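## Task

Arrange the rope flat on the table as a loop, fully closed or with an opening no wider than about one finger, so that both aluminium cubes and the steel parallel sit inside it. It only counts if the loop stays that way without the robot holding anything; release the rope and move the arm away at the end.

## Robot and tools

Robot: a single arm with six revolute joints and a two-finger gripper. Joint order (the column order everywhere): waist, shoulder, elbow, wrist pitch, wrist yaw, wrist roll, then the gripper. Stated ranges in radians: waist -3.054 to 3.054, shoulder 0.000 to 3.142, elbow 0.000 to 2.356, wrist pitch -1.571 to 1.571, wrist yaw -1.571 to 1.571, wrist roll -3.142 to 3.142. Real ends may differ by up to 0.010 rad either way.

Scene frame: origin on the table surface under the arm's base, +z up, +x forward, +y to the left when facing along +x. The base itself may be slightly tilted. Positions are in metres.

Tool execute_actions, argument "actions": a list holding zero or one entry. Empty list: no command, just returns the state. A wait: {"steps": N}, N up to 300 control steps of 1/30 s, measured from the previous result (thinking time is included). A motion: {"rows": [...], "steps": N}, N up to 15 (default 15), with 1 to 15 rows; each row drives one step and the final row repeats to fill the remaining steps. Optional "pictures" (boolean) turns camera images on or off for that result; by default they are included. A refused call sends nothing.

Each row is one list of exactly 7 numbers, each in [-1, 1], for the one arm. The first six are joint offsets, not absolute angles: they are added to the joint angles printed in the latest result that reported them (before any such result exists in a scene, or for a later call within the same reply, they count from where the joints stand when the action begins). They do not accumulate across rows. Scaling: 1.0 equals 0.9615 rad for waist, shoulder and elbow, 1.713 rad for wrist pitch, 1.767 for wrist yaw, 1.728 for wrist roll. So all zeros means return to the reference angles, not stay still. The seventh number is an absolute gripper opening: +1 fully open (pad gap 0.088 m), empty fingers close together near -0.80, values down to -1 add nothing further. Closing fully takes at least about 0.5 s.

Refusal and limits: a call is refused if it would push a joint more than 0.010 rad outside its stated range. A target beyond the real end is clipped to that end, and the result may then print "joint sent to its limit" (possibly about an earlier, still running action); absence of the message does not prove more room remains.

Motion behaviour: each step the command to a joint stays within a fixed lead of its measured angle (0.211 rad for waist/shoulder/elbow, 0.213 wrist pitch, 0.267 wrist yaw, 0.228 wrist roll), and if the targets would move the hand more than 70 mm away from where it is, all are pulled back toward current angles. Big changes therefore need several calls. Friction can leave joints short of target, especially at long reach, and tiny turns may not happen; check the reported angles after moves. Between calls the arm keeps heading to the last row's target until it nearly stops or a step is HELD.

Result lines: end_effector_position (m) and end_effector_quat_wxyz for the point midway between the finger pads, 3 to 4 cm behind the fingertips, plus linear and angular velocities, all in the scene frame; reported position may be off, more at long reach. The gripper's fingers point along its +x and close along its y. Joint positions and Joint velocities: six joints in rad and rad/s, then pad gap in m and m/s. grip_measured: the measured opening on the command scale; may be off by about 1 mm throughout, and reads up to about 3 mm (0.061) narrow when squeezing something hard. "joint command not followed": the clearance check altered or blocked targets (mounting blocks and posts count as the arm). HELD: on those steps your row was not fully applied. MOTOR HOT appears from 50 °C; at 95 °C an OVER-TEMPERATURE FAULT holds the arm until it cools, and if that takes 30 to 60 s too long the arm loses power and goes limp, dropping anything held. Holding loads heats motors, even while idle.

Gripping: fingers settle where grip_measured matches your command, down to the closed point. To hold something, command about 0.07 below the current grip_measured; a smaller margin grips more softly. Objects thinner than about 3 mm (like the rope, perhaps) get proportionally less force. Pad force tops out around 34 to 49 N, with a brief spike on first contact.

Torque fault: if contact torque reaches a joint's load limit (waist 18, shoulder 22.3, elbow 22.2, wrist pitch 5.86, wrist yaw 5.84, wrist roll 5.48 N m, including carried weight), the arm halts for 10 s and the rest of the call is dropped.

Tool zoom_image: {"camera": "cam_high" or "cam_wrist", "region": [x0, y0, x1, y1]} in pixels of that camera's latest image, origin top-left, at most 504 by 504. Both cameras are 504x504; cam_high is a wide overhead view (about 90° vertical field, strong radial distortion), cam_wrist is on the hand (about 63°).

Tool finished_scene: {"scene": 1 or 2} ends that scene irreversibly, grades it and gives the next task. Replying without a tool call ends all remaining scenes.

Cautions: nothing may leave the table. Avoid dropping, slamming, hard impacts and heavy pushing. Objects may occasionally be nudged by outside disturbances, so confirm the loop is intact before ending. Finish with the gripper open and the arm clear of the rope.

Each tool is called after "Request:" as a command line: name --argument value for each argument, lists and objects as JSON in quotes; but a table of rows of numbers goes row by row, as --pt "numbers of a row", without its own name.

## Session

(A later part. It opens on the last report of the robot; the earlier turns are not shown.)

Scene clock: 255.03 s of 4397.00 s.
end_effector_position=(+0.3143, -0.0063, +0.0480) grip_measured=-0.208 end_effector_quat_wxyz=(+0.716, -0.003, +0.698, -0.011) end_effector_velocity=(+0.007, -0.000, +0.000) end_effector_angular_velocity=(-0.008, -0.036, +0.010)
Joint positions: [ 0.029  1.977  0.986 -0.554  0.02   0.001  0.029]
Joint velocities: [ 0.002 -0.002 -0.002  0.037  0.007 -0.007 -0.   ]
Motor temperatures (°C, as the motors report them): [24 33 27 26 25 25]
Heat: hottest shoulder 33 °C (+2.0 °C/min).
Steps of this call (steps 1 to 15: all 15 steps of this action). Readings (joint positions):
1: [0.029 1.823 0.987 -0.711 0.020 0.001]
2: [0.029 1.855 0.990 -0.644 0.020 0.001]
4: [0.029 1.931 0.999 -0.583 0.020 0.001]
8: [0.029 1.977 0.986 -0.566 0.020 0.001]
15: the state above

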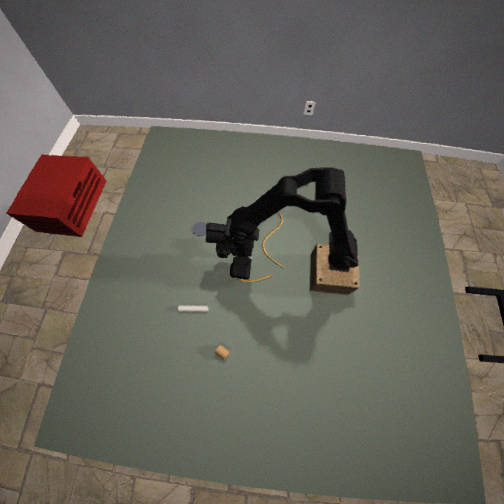

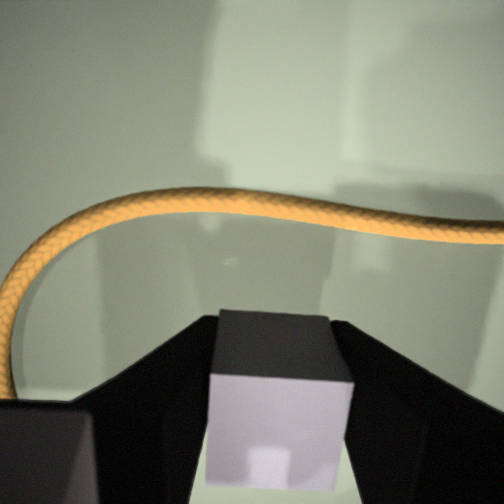

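Request:
execute_actions --actions '[{"rows":[[0,0,0,0,0,0,0.3]],"steps":12}]' --pictures false

Request:
execute_actions --actions '[{"rows":[[0,-0.2,0,-0.11,0,0,0.3]],"steps":12}]' --pictures false

Request:
execute_actions --actions '[{"rows":[[-0.36,-0.21,-0.31,0.04,0,0,-1]],"steps":15}]' --pictures false

Request:
execute_actions --actions '[{"rows":[[0,0.14,-0.1,0.13,0,0,-1]],"steps":15}]' --pictures false

Request:
execute_actions --actions '[{"rows":[[0.05,0,0,0,0,0,-1],[0.1,0,0,0,0,0,-1],[0.15,0,0,0,0,0,-1],[0.2,0,0,0,0,0,-1],[0.25,0,0,0,0,0,-1],[0.3,0,0,0,0,0,-1],[0.36,0,0,0,0,0,-1],[0.42,0,0,0,0,0,-1]],"steps":15}]' --pictures false

Request:
execute_actions --actions '[{"rows":[[-0.05,-0.2,0.3,-0.28,0,0,-1]],"steps":15}]' --pictures false

Request:
execute_actions --actions '[{"rows":[[1,0,0,0,0,0,0]],"steps":15}]' --pictures false

Request:
execute_actions --actions '[{"rows":[[1,0,0,0,0,0,0]],"steps":15}]' --pictures false

Request:
execute_actions --actions '[{"steps":20}]'

Request:
zoom_image --camera "cam_high" --region '[200, 190, 320, 300]'

Scene clock: 266.23 s of 4397.00 s.
end_effector_position=(+0.3145, -0.0063, +0.0480) grip_measured=+0.290 end_effector_quat_wxyz=(+0.716, -0.003, +0.698, -0.011) end_effector_velocity=(-0.003, +0.000, -0.001) end_effector_angular_velocity=(+0.007, +0.013, +0.020)
Joint positions: [ 0.029  1.977  0.986 -0.553  0.02   0.001  0.053]
Joint velocities: [-0.002  0.002 -0.002 -0.007 -0.007 -0.022  0.004]
Motor temperatures (°C, as the motors report them): [24 33 27 26 25 25]
Heat: hottest shoulder 33 °C (+1.0 °C/min).
Steps of this call (steps 1 to 15: the robot went on to your last target; steps 16 to 90: nothing new was sent; then 7.80 s passed at rest; steps 91 to 102: all 12 steps of this action). Readings (joint positions):
91: [0.029 1.977 0.986 -0.553 0.020 0.001]
92: [0.029 1.977 0.986 -0.553 0.020 0.001]
94: [0.029 1.977 0.986 -0.553 0.020 0.001]
98: [0.029 1.977 0.986 -0.553 0.020 0.001]
102: the state above

Scene clock: 266.63 s of 4397.00 s.
end_effector_position=(+0.2989, -0.0061, +0.1028) grip_measured=+0.298 end_effector_quat_wxyz=(+0.720, -0.003, +0.694, -0.011) end_effector_velocity=(-0.005, +0.000, -0.000) end_effector_angular_velocity=(+0.007, +0.022, +0.005)
Joint positions: [ 0.029  1.786  0.992 -0.739  0.02   0.001  0.054]
Joint velocities: [-0.002 -0.002 -0.002 -0.022 -0.007 -0.007 -0.   ]
Motor temperatures (°C, as the motors report them): [24 33 27 26 25 25]
Heat: hottest shoulder 33 °C (+1.0 °C/min).
Steps of this call (steps 1 to 12: all 12 steps of this action). Readings (joint positions):
1: [0.029 1.955 0.986 -0.579 0.020 0.001]
2: [0.029 1.923 0.984 -0.648 0.020 0.001]
4: [0.029 1.844 0.979 -0.703 0.020 0.001]
8: [0.029 1.786 0.992 -0.729 0.020 0.001]
12: the state above

Scene clock: 267.13 s of 4397.00 s.
end_effector_position=(+0.2139, -0.0825, +0.0892) grip_measured=-0.779 end_effector_quat_wxyz=(+0.698, +0.116, +0.694, -0.133) end_effector_velocity=(-0.005, +0.000, +0.001) end_effector_angular_velocity=(+0.027, +0.009, -0.014)
Joint positions: [-0.314  1.593  0.705 -0.672  0.023 -0.     0.001]
Joint velocities: [-0.022 -0.007 -0.002 -0.022 -0.022 -0.007 -0.   ]
Motor temperatures (°C, as the motors report them): [24 33 27 26 25 25]
Heat: hottest shoulder 33 °C (+1.0 °C/min).
Steps of this call (steps 1 to 15: all 15 steps of this action). Readings (joint positions):
1: [0.014 1.760 0.963 -0.705 0.009 -0.000]
2: [-0.032 1.719 0.913 -0.691 0.008 -0.000]
4: [-0.155 1.638 0.815 -0.691 0.017 -0.000]
8: [-0.306 1.605 0.717 -0.681 0.026 -0.000]
15: the state above

Scene clock: 267.63 s of 4397.00 s.
end_effector_position=(+0.2107, -0.0813, +0.0466) grip_measured=-0.779 end_effector_quat_wxyz=(+0.700, +0.115, +0.692, -0.133) end_effector_velocity=(+0.001, +0.000, +0.000) end_effector_angular_velocity=(+0.004, -0.009, +0.005)
Joint positions: [-0.314  1.72   0.614 -0.451  0.023 -0.     0.001]
Joint velocities: [-0.002 -0.002 -0.002  0.007 -0.007 -0.007 -0.   ]
Motor temperatures (°C, as the motors report them): [24 33 26 26 25 25]
Heat: hottest shoulder 33 °C (+1.0 °C/min).
Steps of this call (steps 1 to 15: all 15 steps of this action). Readings (joint positions):
1: [-0.314 1.609 0.691 -0.631 0.023 -0.000]
2: [-0.314 1.633 0.674 -0.555 0.023 -0.000]
4: [-0.314 1.690 0.647 -0.501 0.023 -0.000]
8: [-0.314 1.719 0.614 -0.464 0.023 -0.000]
15: the state above

Scene clock: 268.13 s of 4397.00 s.
end_effector_position=(+0.2257, +0.0073, +0.0466) grip_measured=-0.779 end_effector_quat_wxyz=(+0.712, -0.023, +0.702, +0.009) end_effector_velocity=(-0.002, +0.003, +0.000) end_effector_angular_velocity=(-0.008, +0.007, +0.024)
Joint positions: [ 0.085  1.72   0.614 -0.451  0.02  -0.     0.001]
Joint velocities: [ 0.017 -0.002 -0.002 -0.007  0.007 -0.007  0.   ]
Motor temperatures (°C, as the motors report them): [24 33 26 26 25 25]
Heat: hottest shoulder 33 °C (+1.0 °C/min).
Steps of this call (steps 1 to 15: all 15 steps of this action). Readings (joint positions):
1: [-0.309 1.720 0.614 -0.451 0.024 -0.000]
2: [-0.292 1.720 0.614 -0.451 0.025 -0.000]
4: [-0.224 1.720 0.614 -0.451 0.025 -0.000]
8: [-0.036 1.720 0.614 -0.451 0.025 -0.000]
15: the state above

Scene clock: 268.63 s of 4397.00 s.
end_effector_position=(+0.2473, -0.0030, +0.1471) grip_measured=-0.779 end_effector_quat_wxyz=(+0.716, -0.007, +0.698, -0.007) end_effector_velocity=(-0.025, -0.002, -0.001) end_effector_angular_velocity=(-0.007, +0.110, -0.010)
Joint positions: [ 0.039  1.525  0.902 -0.923  0.02  -0.     0.001]
Joint velocities: [-0.002 -0.002 -0.002 -0.11   0.007  0.007  0.   ]
Motor temperatures (°C, as the motors report them): [24 33 27 26 25 25]
Heat: hottest shoulder 33 °C (+1.0 °C/min).
Steps of this call (steps 1 to 15: all 15 steps of this action). Readings (joint positions):
1: [0.082 1.705 0.633 -0.491 0.020 -0.000]
2: [0.073 1.682 0.659 -0.553 0.020 -0.000]
4: [0.056 1.619 0.744 -0.650 0.020 -0.000]
8: [0.040 1.532 0.894 -0.853 0.020 -0.000]
15: the state above

Scene clock: 269.13 s of 4397.00 s.
end_effector_position=(+0.1579, +0.1908, +0.1471) grip_measured=-0.005 end_effector_quat_wxyz=(+0.649, -0.305, +0.627, +0.302) end_effector_velocity=(-0.252, +0.208, +0.001) end_effector_angular_velocity=(+0.058, +0.075, +1.272)
Joint positions: [ 0.929  1.525  0.902 -0.921  0.017  0.001  0.039]
Joint velocities: [ 1.263 -0.002  0.002 -0.007 -0.095 -0.007  0.002]
Motor temperatures (°C, as the motors report them): [24 32 27 26 25 25]
Heat: hottest shoulder 32 °C (+0.0 °C/min).
Steps of this call (steps 1 to 15: all 15 steps of this action). Readings (joint positions):
1: [0.059 1.525 0.902 -0.925 0.032 0.001]
2: [0.115 1.525 0.902 -0.925 0.031 0.001]
4: [0.245 1.525 0.902 -0.921 0.023 0.001]
8: [0.501 1.525 0.902 -0.921 0.022 0.001]
15: the state above

Scene clock: 269.63 s of 4397.00 s.
end_effector_position=(-0.0532, +0.2420, +0.1470) grip_measured=-0.002 end_effector_quat_wxyz=(-0.451, +0.548, -0.431, -0.557) end_effector_velocity=(-0.264, -0.062, -0.001) end_effector_angular_velocity=(-0.023, +0.047, +1.056)
Joint positions: [ 1.834  1.525  0.902 -0.921  0.013  0.001  0.039]
Joint velocities: [ 1.062 -0.002 -0.007 -0.007 -0.051  0.007  0.   ]
Motor temperatures (°C, as the motors report them): [24 32 27 26 25 25]
Heat: hottest shoulder 32 °C (+0.0 °C/min).
Steps of this call (steps 1 to 15: all 15 steps of this action). Readings (joint positions):
1: [0.976 1.525 0.902 -0.921 0.021 0.001]
2: [1.036 1.525 0.902 -0.921 0.022 0.001]
4: [1.163 1.525 0.902 -0.921 0.021 0.001]
8: [1.417 1.525 0.902 -0.921 0.020 0.001]
15: the state above

Scene clock: 270.30 s of 4397.00 s.
end_effector_position=(-0.0660, +0.2388, +0.1470) grip_measured=-0.002 end_effector_quat_wxyz=(-0.436, +0.560, -0.416, -0.569) end_effector_velocity=(-0.002, +0.000, -0.001) end_effector_angular_velocity=(+0.000, +0.008, -0.005)
Joint positions: [ 1.888  1.525  0.902 -0.921  0.014  0.001  0.039]
Joint velocities: [ 0.002  0.002 -0.002  0.007 -0.007  0.007 -0.   ]
Motor temperatures (°C, as the motors report them): [24 32 27 26 25 25]
Heat: hottest shoulder 32 °C (+0.0 °C/min).
Steps of this call (steps 1 to 20: the robot went on to your last target). Readings (joint positions):
1: [1.862 1.525 0.902 -0.921 0.013 0.001]
2: [1.876 1.525 0.902 -0.921 0.013 0.001]
4: [1.884 1.525 0.902 -0.921 0.013 0.001]
8: [1.886 1.525 0.902 -0.921 0.014 0.001]
20: the state above

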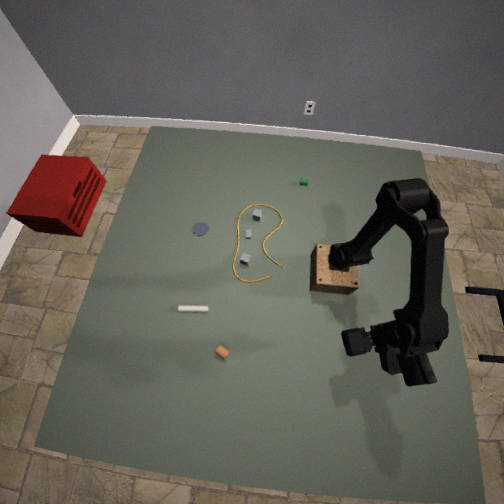

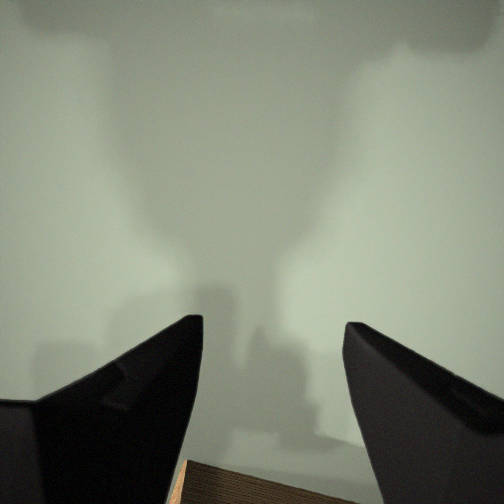

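Region (200, 190, 320, 300) of cam_high's 504x504 image, scaled by 4.200, with more detail than that image has; it fills the top 462 rows of this view, and the rest is white.

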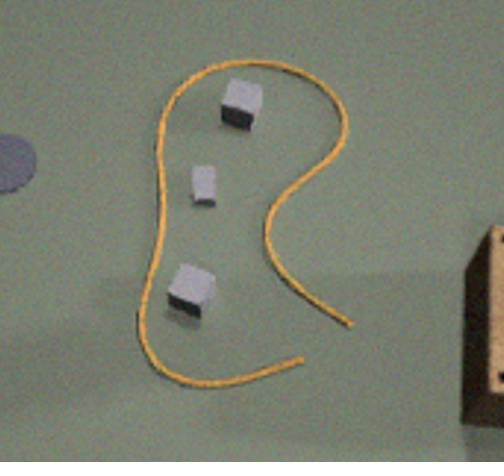

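Request:
execute_actions --actions '[{"rows":[[-1,0,0,0,0,0,-1]],"steps":15}]' --pictures false

Request:
execute_actions --actions '[{"steps":15}]' --pictures false

Request:
execute_actions --actions '[{"rows":[[-0.48,0.3,-0.21,0.265,0,0,-1]],"steps":15}]' --pictures false

Request:
execute_actions --actions '[{"steps":15}]' --pictures false

Request:
execute_actions --actions '[{"rows":[[-0.05,0,0,0,0,0,-1],[-0.1,0,0,0,0,0,-1],[-0.15,0,0,0,0,0,-1],[-0.2,0,0,0,0,0,-1],[-0.25,0,0,0,0,0,-1],[-0.3,0,0,0,0,0,-1],[-0.36,0,0,0,0,0,-1]],"steps":15}]' --pictures false

Request:
execute_actions --actions '[{"rows":[[0.05,-0.28,0.2,-0.27,0,0,-1]],"steps":15}]' --pictures false

Request:
execute_actions --actions '[{"rows":[[1,0,0,0,0,0,0]],"steps":15}]' --pictures false

Request:
execute_actions --actions '[{"rows":[[1,0,0,0,0,0,0]],"steps":15}]' --pictures false

Request:
execute_actions --actions '[{"steps":20}]'

Request:
zoom_image --camera "cam_high" --region '[200, 190, 320, 300]'

Scene clock: 281.07 s of 4397.00 s.
end_effector_position=(+0.1439, +0.2020, +0.1471) grip_measured=-0.779 end_effector_quat_wxyz=(+0.638, -0.328, +0.615, +0.326) end_effector_velocity=(+0.272, -0.193, +0.000) end_effector_angular_velocity=(-0.040, -0.070, -1.292)
Joint positions: [ 1.001  1.525  0.902 -0.92   0.016 -0.     0.001]
Joint velocities: [-1.297 -0.002 -0.002  0.007  0.081 -0.007 -0.   ]
Motor temperatures (°C, as the motors report them): [24 32 27 26 25 25]
Heat: hottest shoulder 32 °C (-1.0 °C/min).
From where the robot then was, a joint's target lay farther than a number of 1.0 reaches, so one or more steps of this call were cut to that.
Steps of this call (steps 1 to 15: the robot went on to your last target; steps 16 to 90: nothing new was sent; then 7.27 s passed at rest; steps 91 to 105: all 15 steps of this action). Readings (joint positions):
91: [1.870 1.525 0.902 -0.921 0.003 -0.001]
92: [1.815 1.525 0.902 -0.920 0.004 -0.001]
94: [1.685 1.525 0.902 -0.920 0.012 -0.001]
98: [1.430 1.525 0.902 -0.920 0.012 -0.001]
105: the state above

Scene clock: 281.57 s of 4397.00 s.
end_effector_position=(+0.1582, +0.1911, +0.1471) grip_measured=-0.779 end_effector_quat_wxyz=(+0.650, -0.305, +0.627, +0.303) end_effector_velocity=(-0.004, -0.000, -0.001) end_effector_angular_velocity=(+0.004, +0.025, +0.005)
Joint positions: [ 0.929  1.525  0.902 -0.92   0.017 -0.     0.001]
Joint velocities: [-0.002  0.002 -0.002 -0.007 -0.022 -0.007 -0.   ]
Motor temperatures (°C, as the motors report them): [24 32 27 26 25 25]
Heat: hottest shoulder 32 °C (-1.0 °C/min).
Steps of this call (steps 1 to 15: the robot went on to your last target). Readings (joint positions):
1: [0.967 1.525 0.902 -0.920 0.018 -0.000]
2: [0.947 1.525 0.902 -0.920 0.018 -0.000]
4: [0.933 1.525 0.902 -0.920 0.018 -0.000]
8: [0.931 1.525 0.902 -0.920 0.017 -0.000]
15: the state above

Scene clock: 282.07 s of 4397.00 s.
end_effector_position=(+0.2263, +0.1013, +0.0446) grip_measured=-0.779 end_effector_quat_wxyz=(+0.694, -0.159, +0.687, +0.145) end_effector_velocity=(+0.002, +0.004, -0.004) end_effector_angular_velocity=(+0.027, -0.006, +0.020)
Joint positions: [ 0.472  1.802  0.71  -0.473  0.02  -0.     0.001]
Joint velocities: [-0.002  0.012 -0.007  0.037 -0.022 -0.022 -0.   ]
Motor temperatures (°C, as the motors report them): [24 32 27 26 25 25]
Heat: hottest shoulder 32 °C (-1.0 °C/min).
Steps of this call (steps 1 to 15: all 15 steps of this action). Readings (joint positions):
1: [0.916 1.540 0.886 -0.892 0.009 -0.000]
2: [0.881 1.563 0.864 -0.835 0.007 -0.000]
4: [0.792 1.649 0.812 -0.747 0.011 -0.000]
8: [0.561 1.789 0.722 -0.543 0.017 -0.000]
15: the state above

Scene clock: 282.57 s of 4397.00 s.
end_effector_position=(+0.2273, +0.1011, +0.0443) grip_measured=-0.779 end_effector_quat_wxyz=(+0.696, -0.157, +0.686, +0.145) end_effector_velocity=(-0.004, -0.001, -0.001) end_effector_angular_velocity=(+0.001, +0.014, +0.005)
Joint positions: [ 0.47   1.804  0.71  -0.468  0.02  -0.     0.001]
Joint velocities: [-0.002 -0.002 -0.007 -0.007 -0.007 -0.007 -0.   ]
Motor temperatures (°C, as the motors report them): [24 31 27 26 25 25]
Heat: hottest shoulder 31 °C (-2.0 °C/min).
Steps of this call (steps 1 to 15: the robot went on to your last target). Readings (joint positions):
1: [0.472 1.803 0.710 -0.471 0.020 -0.000]
2: [0.471 1.803 0.710 -0.470 0.020 -0.000]
4: [0.471 1.804 0.710 -0.468 0.020 -0.000]
8: [0.470 1.804 0.710 -0.468 0.020 -0.000]
15: the state above
The arm was judged still, so your last target was given up. Only a new action makes it travel on or press farther. Fingers that are still opening or closing keep moving.

Scene clock: 283.07 s of 4397.00 s.
end_effector_position=(+0.2481, +0.0187, +0.0443) grip_measured=-0.779 end_effector_quat_wxyz=(+0.710, -0.039, +0.703, +0.024) end_effector_velocity=(-0.003, -0.001, -0.001) end_effector_angular_velocity=(+0.006, +0.013, +0.015)
Joint positions: [ 0.128  1.804  0.71  -0.467  0.022 -0.     0.001]
Joint velocities: [-0.007  0.002 -0.002 -0.007 -0.007 -0.022  0.   ]
Motor temperatures (°C, as the motors report them): [24 31 27 26 25 25]
Heat: hottest shoulder 31 °C (-2.0 °C/min).
Steps of this call (steps 1 to 15: all 15 steps of this action). Readings (joint positions):
1: [0.465 1.804 0.710 -0.468 0.018 -0.000]
2: [0.450 1.804 0.710 -0.468 0.016 -0.000]
4: [0.383 1.804 0.710 -0.468 0.016 -0.000]
8: [0.198 1.804 0.710 -0.467 0.019 -0.000]
15: the state above

Scene clock: 283.57 s of 4397.00 s.
end_effector_position=(+0.2463, +0.0299, +0.1462) grip_measured=-0.779 end_effector_quat_wxyz=(+0.713, -0.055, +0.698, +0.040) end_effector_velocity=(-0.028, -0.001, -0.001) end_effector_angular_velocity=(+0.005, +0.126, -0.009)
Joint positions: [ 0.173  1.533  0.906 -0.923  0.022 -0.     0.001]
Joint velocities: [-0.002 -0.002 -0.002 -0.125 -0.022  0.007 -0.   ]
Motor temperatures (°C, as the motors report them): [24 31 27 26 25 25]
Heat: hottest shoulder 31 °C (-2.0 °C/min).
Steps of this call (steps 1 to 15: all 15 steps of this action). Readings (joint positions):
1: [0.131 1.788 0.726 -0.503 0.022 -0.000]
2: [0.139 1.762 0.747 -0.563 0.022 -0.000]
4: [0.156 1.673 0.807 -0.663 0.022 -0.000]
8: [0.173 1.540 0.905 -0.861 0.022 -0.000]
15: the state above

Scene clock: 284.07 s of 4397.00 s.
end_effector_position=(+0.1313, +0.2109, +0.1462) grip_measured=-0.005 end_effector_quat_wxyz=(+0.626, -0.349, +0.606, +0.344) end_effector_velocity=(-0.278, +0.170, -0.000) end_effector_angular_velocity=(+0.043, +0.085, +1.262)
Joint positions: [ 1.065  1.533  0.906 -0.922  0.02   0.001  0.039]
Joint velocities: [ 1.253 -0.002 -0.002 -0.007 -0.095 -0.007  0.002]
Motor temperatures (°C, as the motors report them): [24 31 27 26 25 25]
Heat: hottest shoulder 31 °C (-2.0 °C/min).
Steps of this call (steps 1 to 15: all 15 steps of this action). Readings (joint positions):
1: [0.193 1.533 0.906 -0.926 0.034 0.001]
2: [0.247 1.533 0.906 -0.925 0.034 0.001]
4: [0.378 1.533 0.906 -0.922 0.026 0.001]
8: [0.636 1.533 0.906 -0.922 0.025 0.001]
15: the state above

Scene clock: 284.57 s of 4397.00 s.
end_effector_position=(-0.0856, +0.2334, +0.1461) grip_measured=-0.002 end_effector_quat_wxyz=(-0.411, +0.578, -0.393, -0.585) end_effector_velocity=(-0.250, -0.094, -0.000) end_effector_angular_velocity=(-0.020, +0.031, +1.061)
Joint positions: [ 1.971  1.533  0.906 -0.921  0.016  0.001  0.039]
Joint velocities: [ 1.053 -0.002 -0.002 -0.007 -0.037 -0.007 -0.   ]
Motor temperatures (°C, as the motors report them): [24 31 27 26 25 25]
Heat: hottest shoulder 31 °C (-2.0 °C/min).
Steps of this call (steps 1 to 15: all 15 steps of this action). Readings (joint positions):
1: [1.112 1.533 0.906 -0.922 0.024 0.001]
2: [1.172 1.533 0.906 -0.921 0.025 0.001]
4: [1.300 1.533 0.906 -0.921 0.024 0.001]
8: [1.553 1.533 0.906 -0.921 0.023 0.001]
15: the state above

Scene clock: 285.23 s of 4397.00 s.
end_effector_position=(-0.0978, +0.2285, +0.1461) grip_measured=-0.002 end_effector_quat_wxyz=(-0.396, +0.589, -0.377, -0.595) end_effector_velocity=(-0.002, +0.004, +0.000) end_effector_angular_velocity=(+0.017, +0.015, +0.005)
Joint positions: [ 2.024  1.533  0.906 -0.921  0.017  0.001  0.039]
Joint velocities: [-0.002 -0.002 -0.002  0.022 -0.007 -0.007 -0.   ]
Motor temperatures (°C, as the motors report them): [24 31 27 26 25 25]
Heat: hottest shoulder 31 °C (-2.0 °C/min).
Steps of this call (steps 1 to 20: the robot went on to your last target). Readings (joint positions):
1: [1.998 1.533 0.906 -0.921 0.016 0.001]
2: [2.012 1.533 0.906 -0.921 0.016 0.001]
4: [2.021 1.533 0.906 -0.921 0.016 0.001]
8: [2.023 1.533 0.906 -0.921 0.017 0.001]
20: the state above

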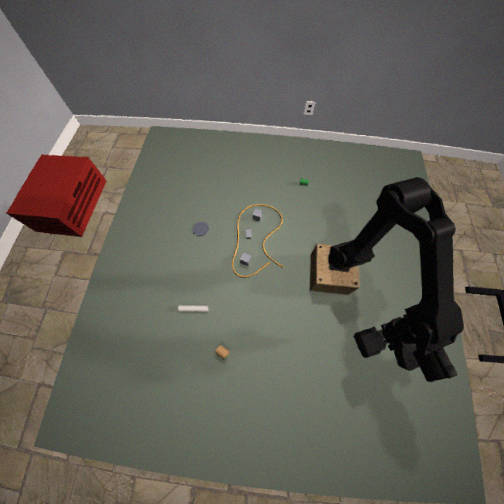

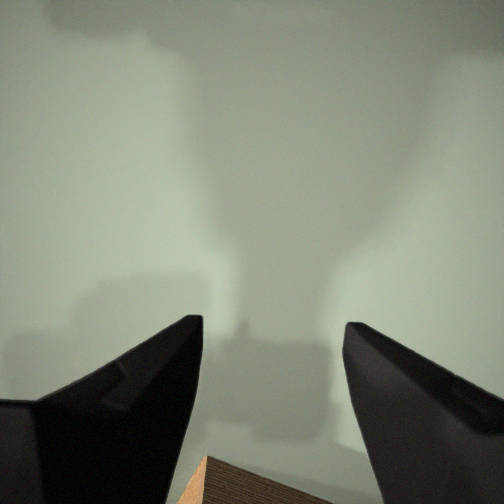

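Region (200, 190, 320, 300) of cam_high's 504x504 image, scaled by 4.200, with more detail than that image has; it fills the top 462 rows of this view, and the rest is white.

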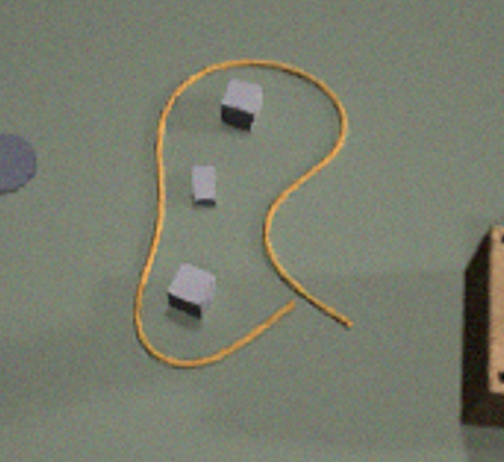

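Request:
finished_scene --scene 1

The scene is finished: the task was done.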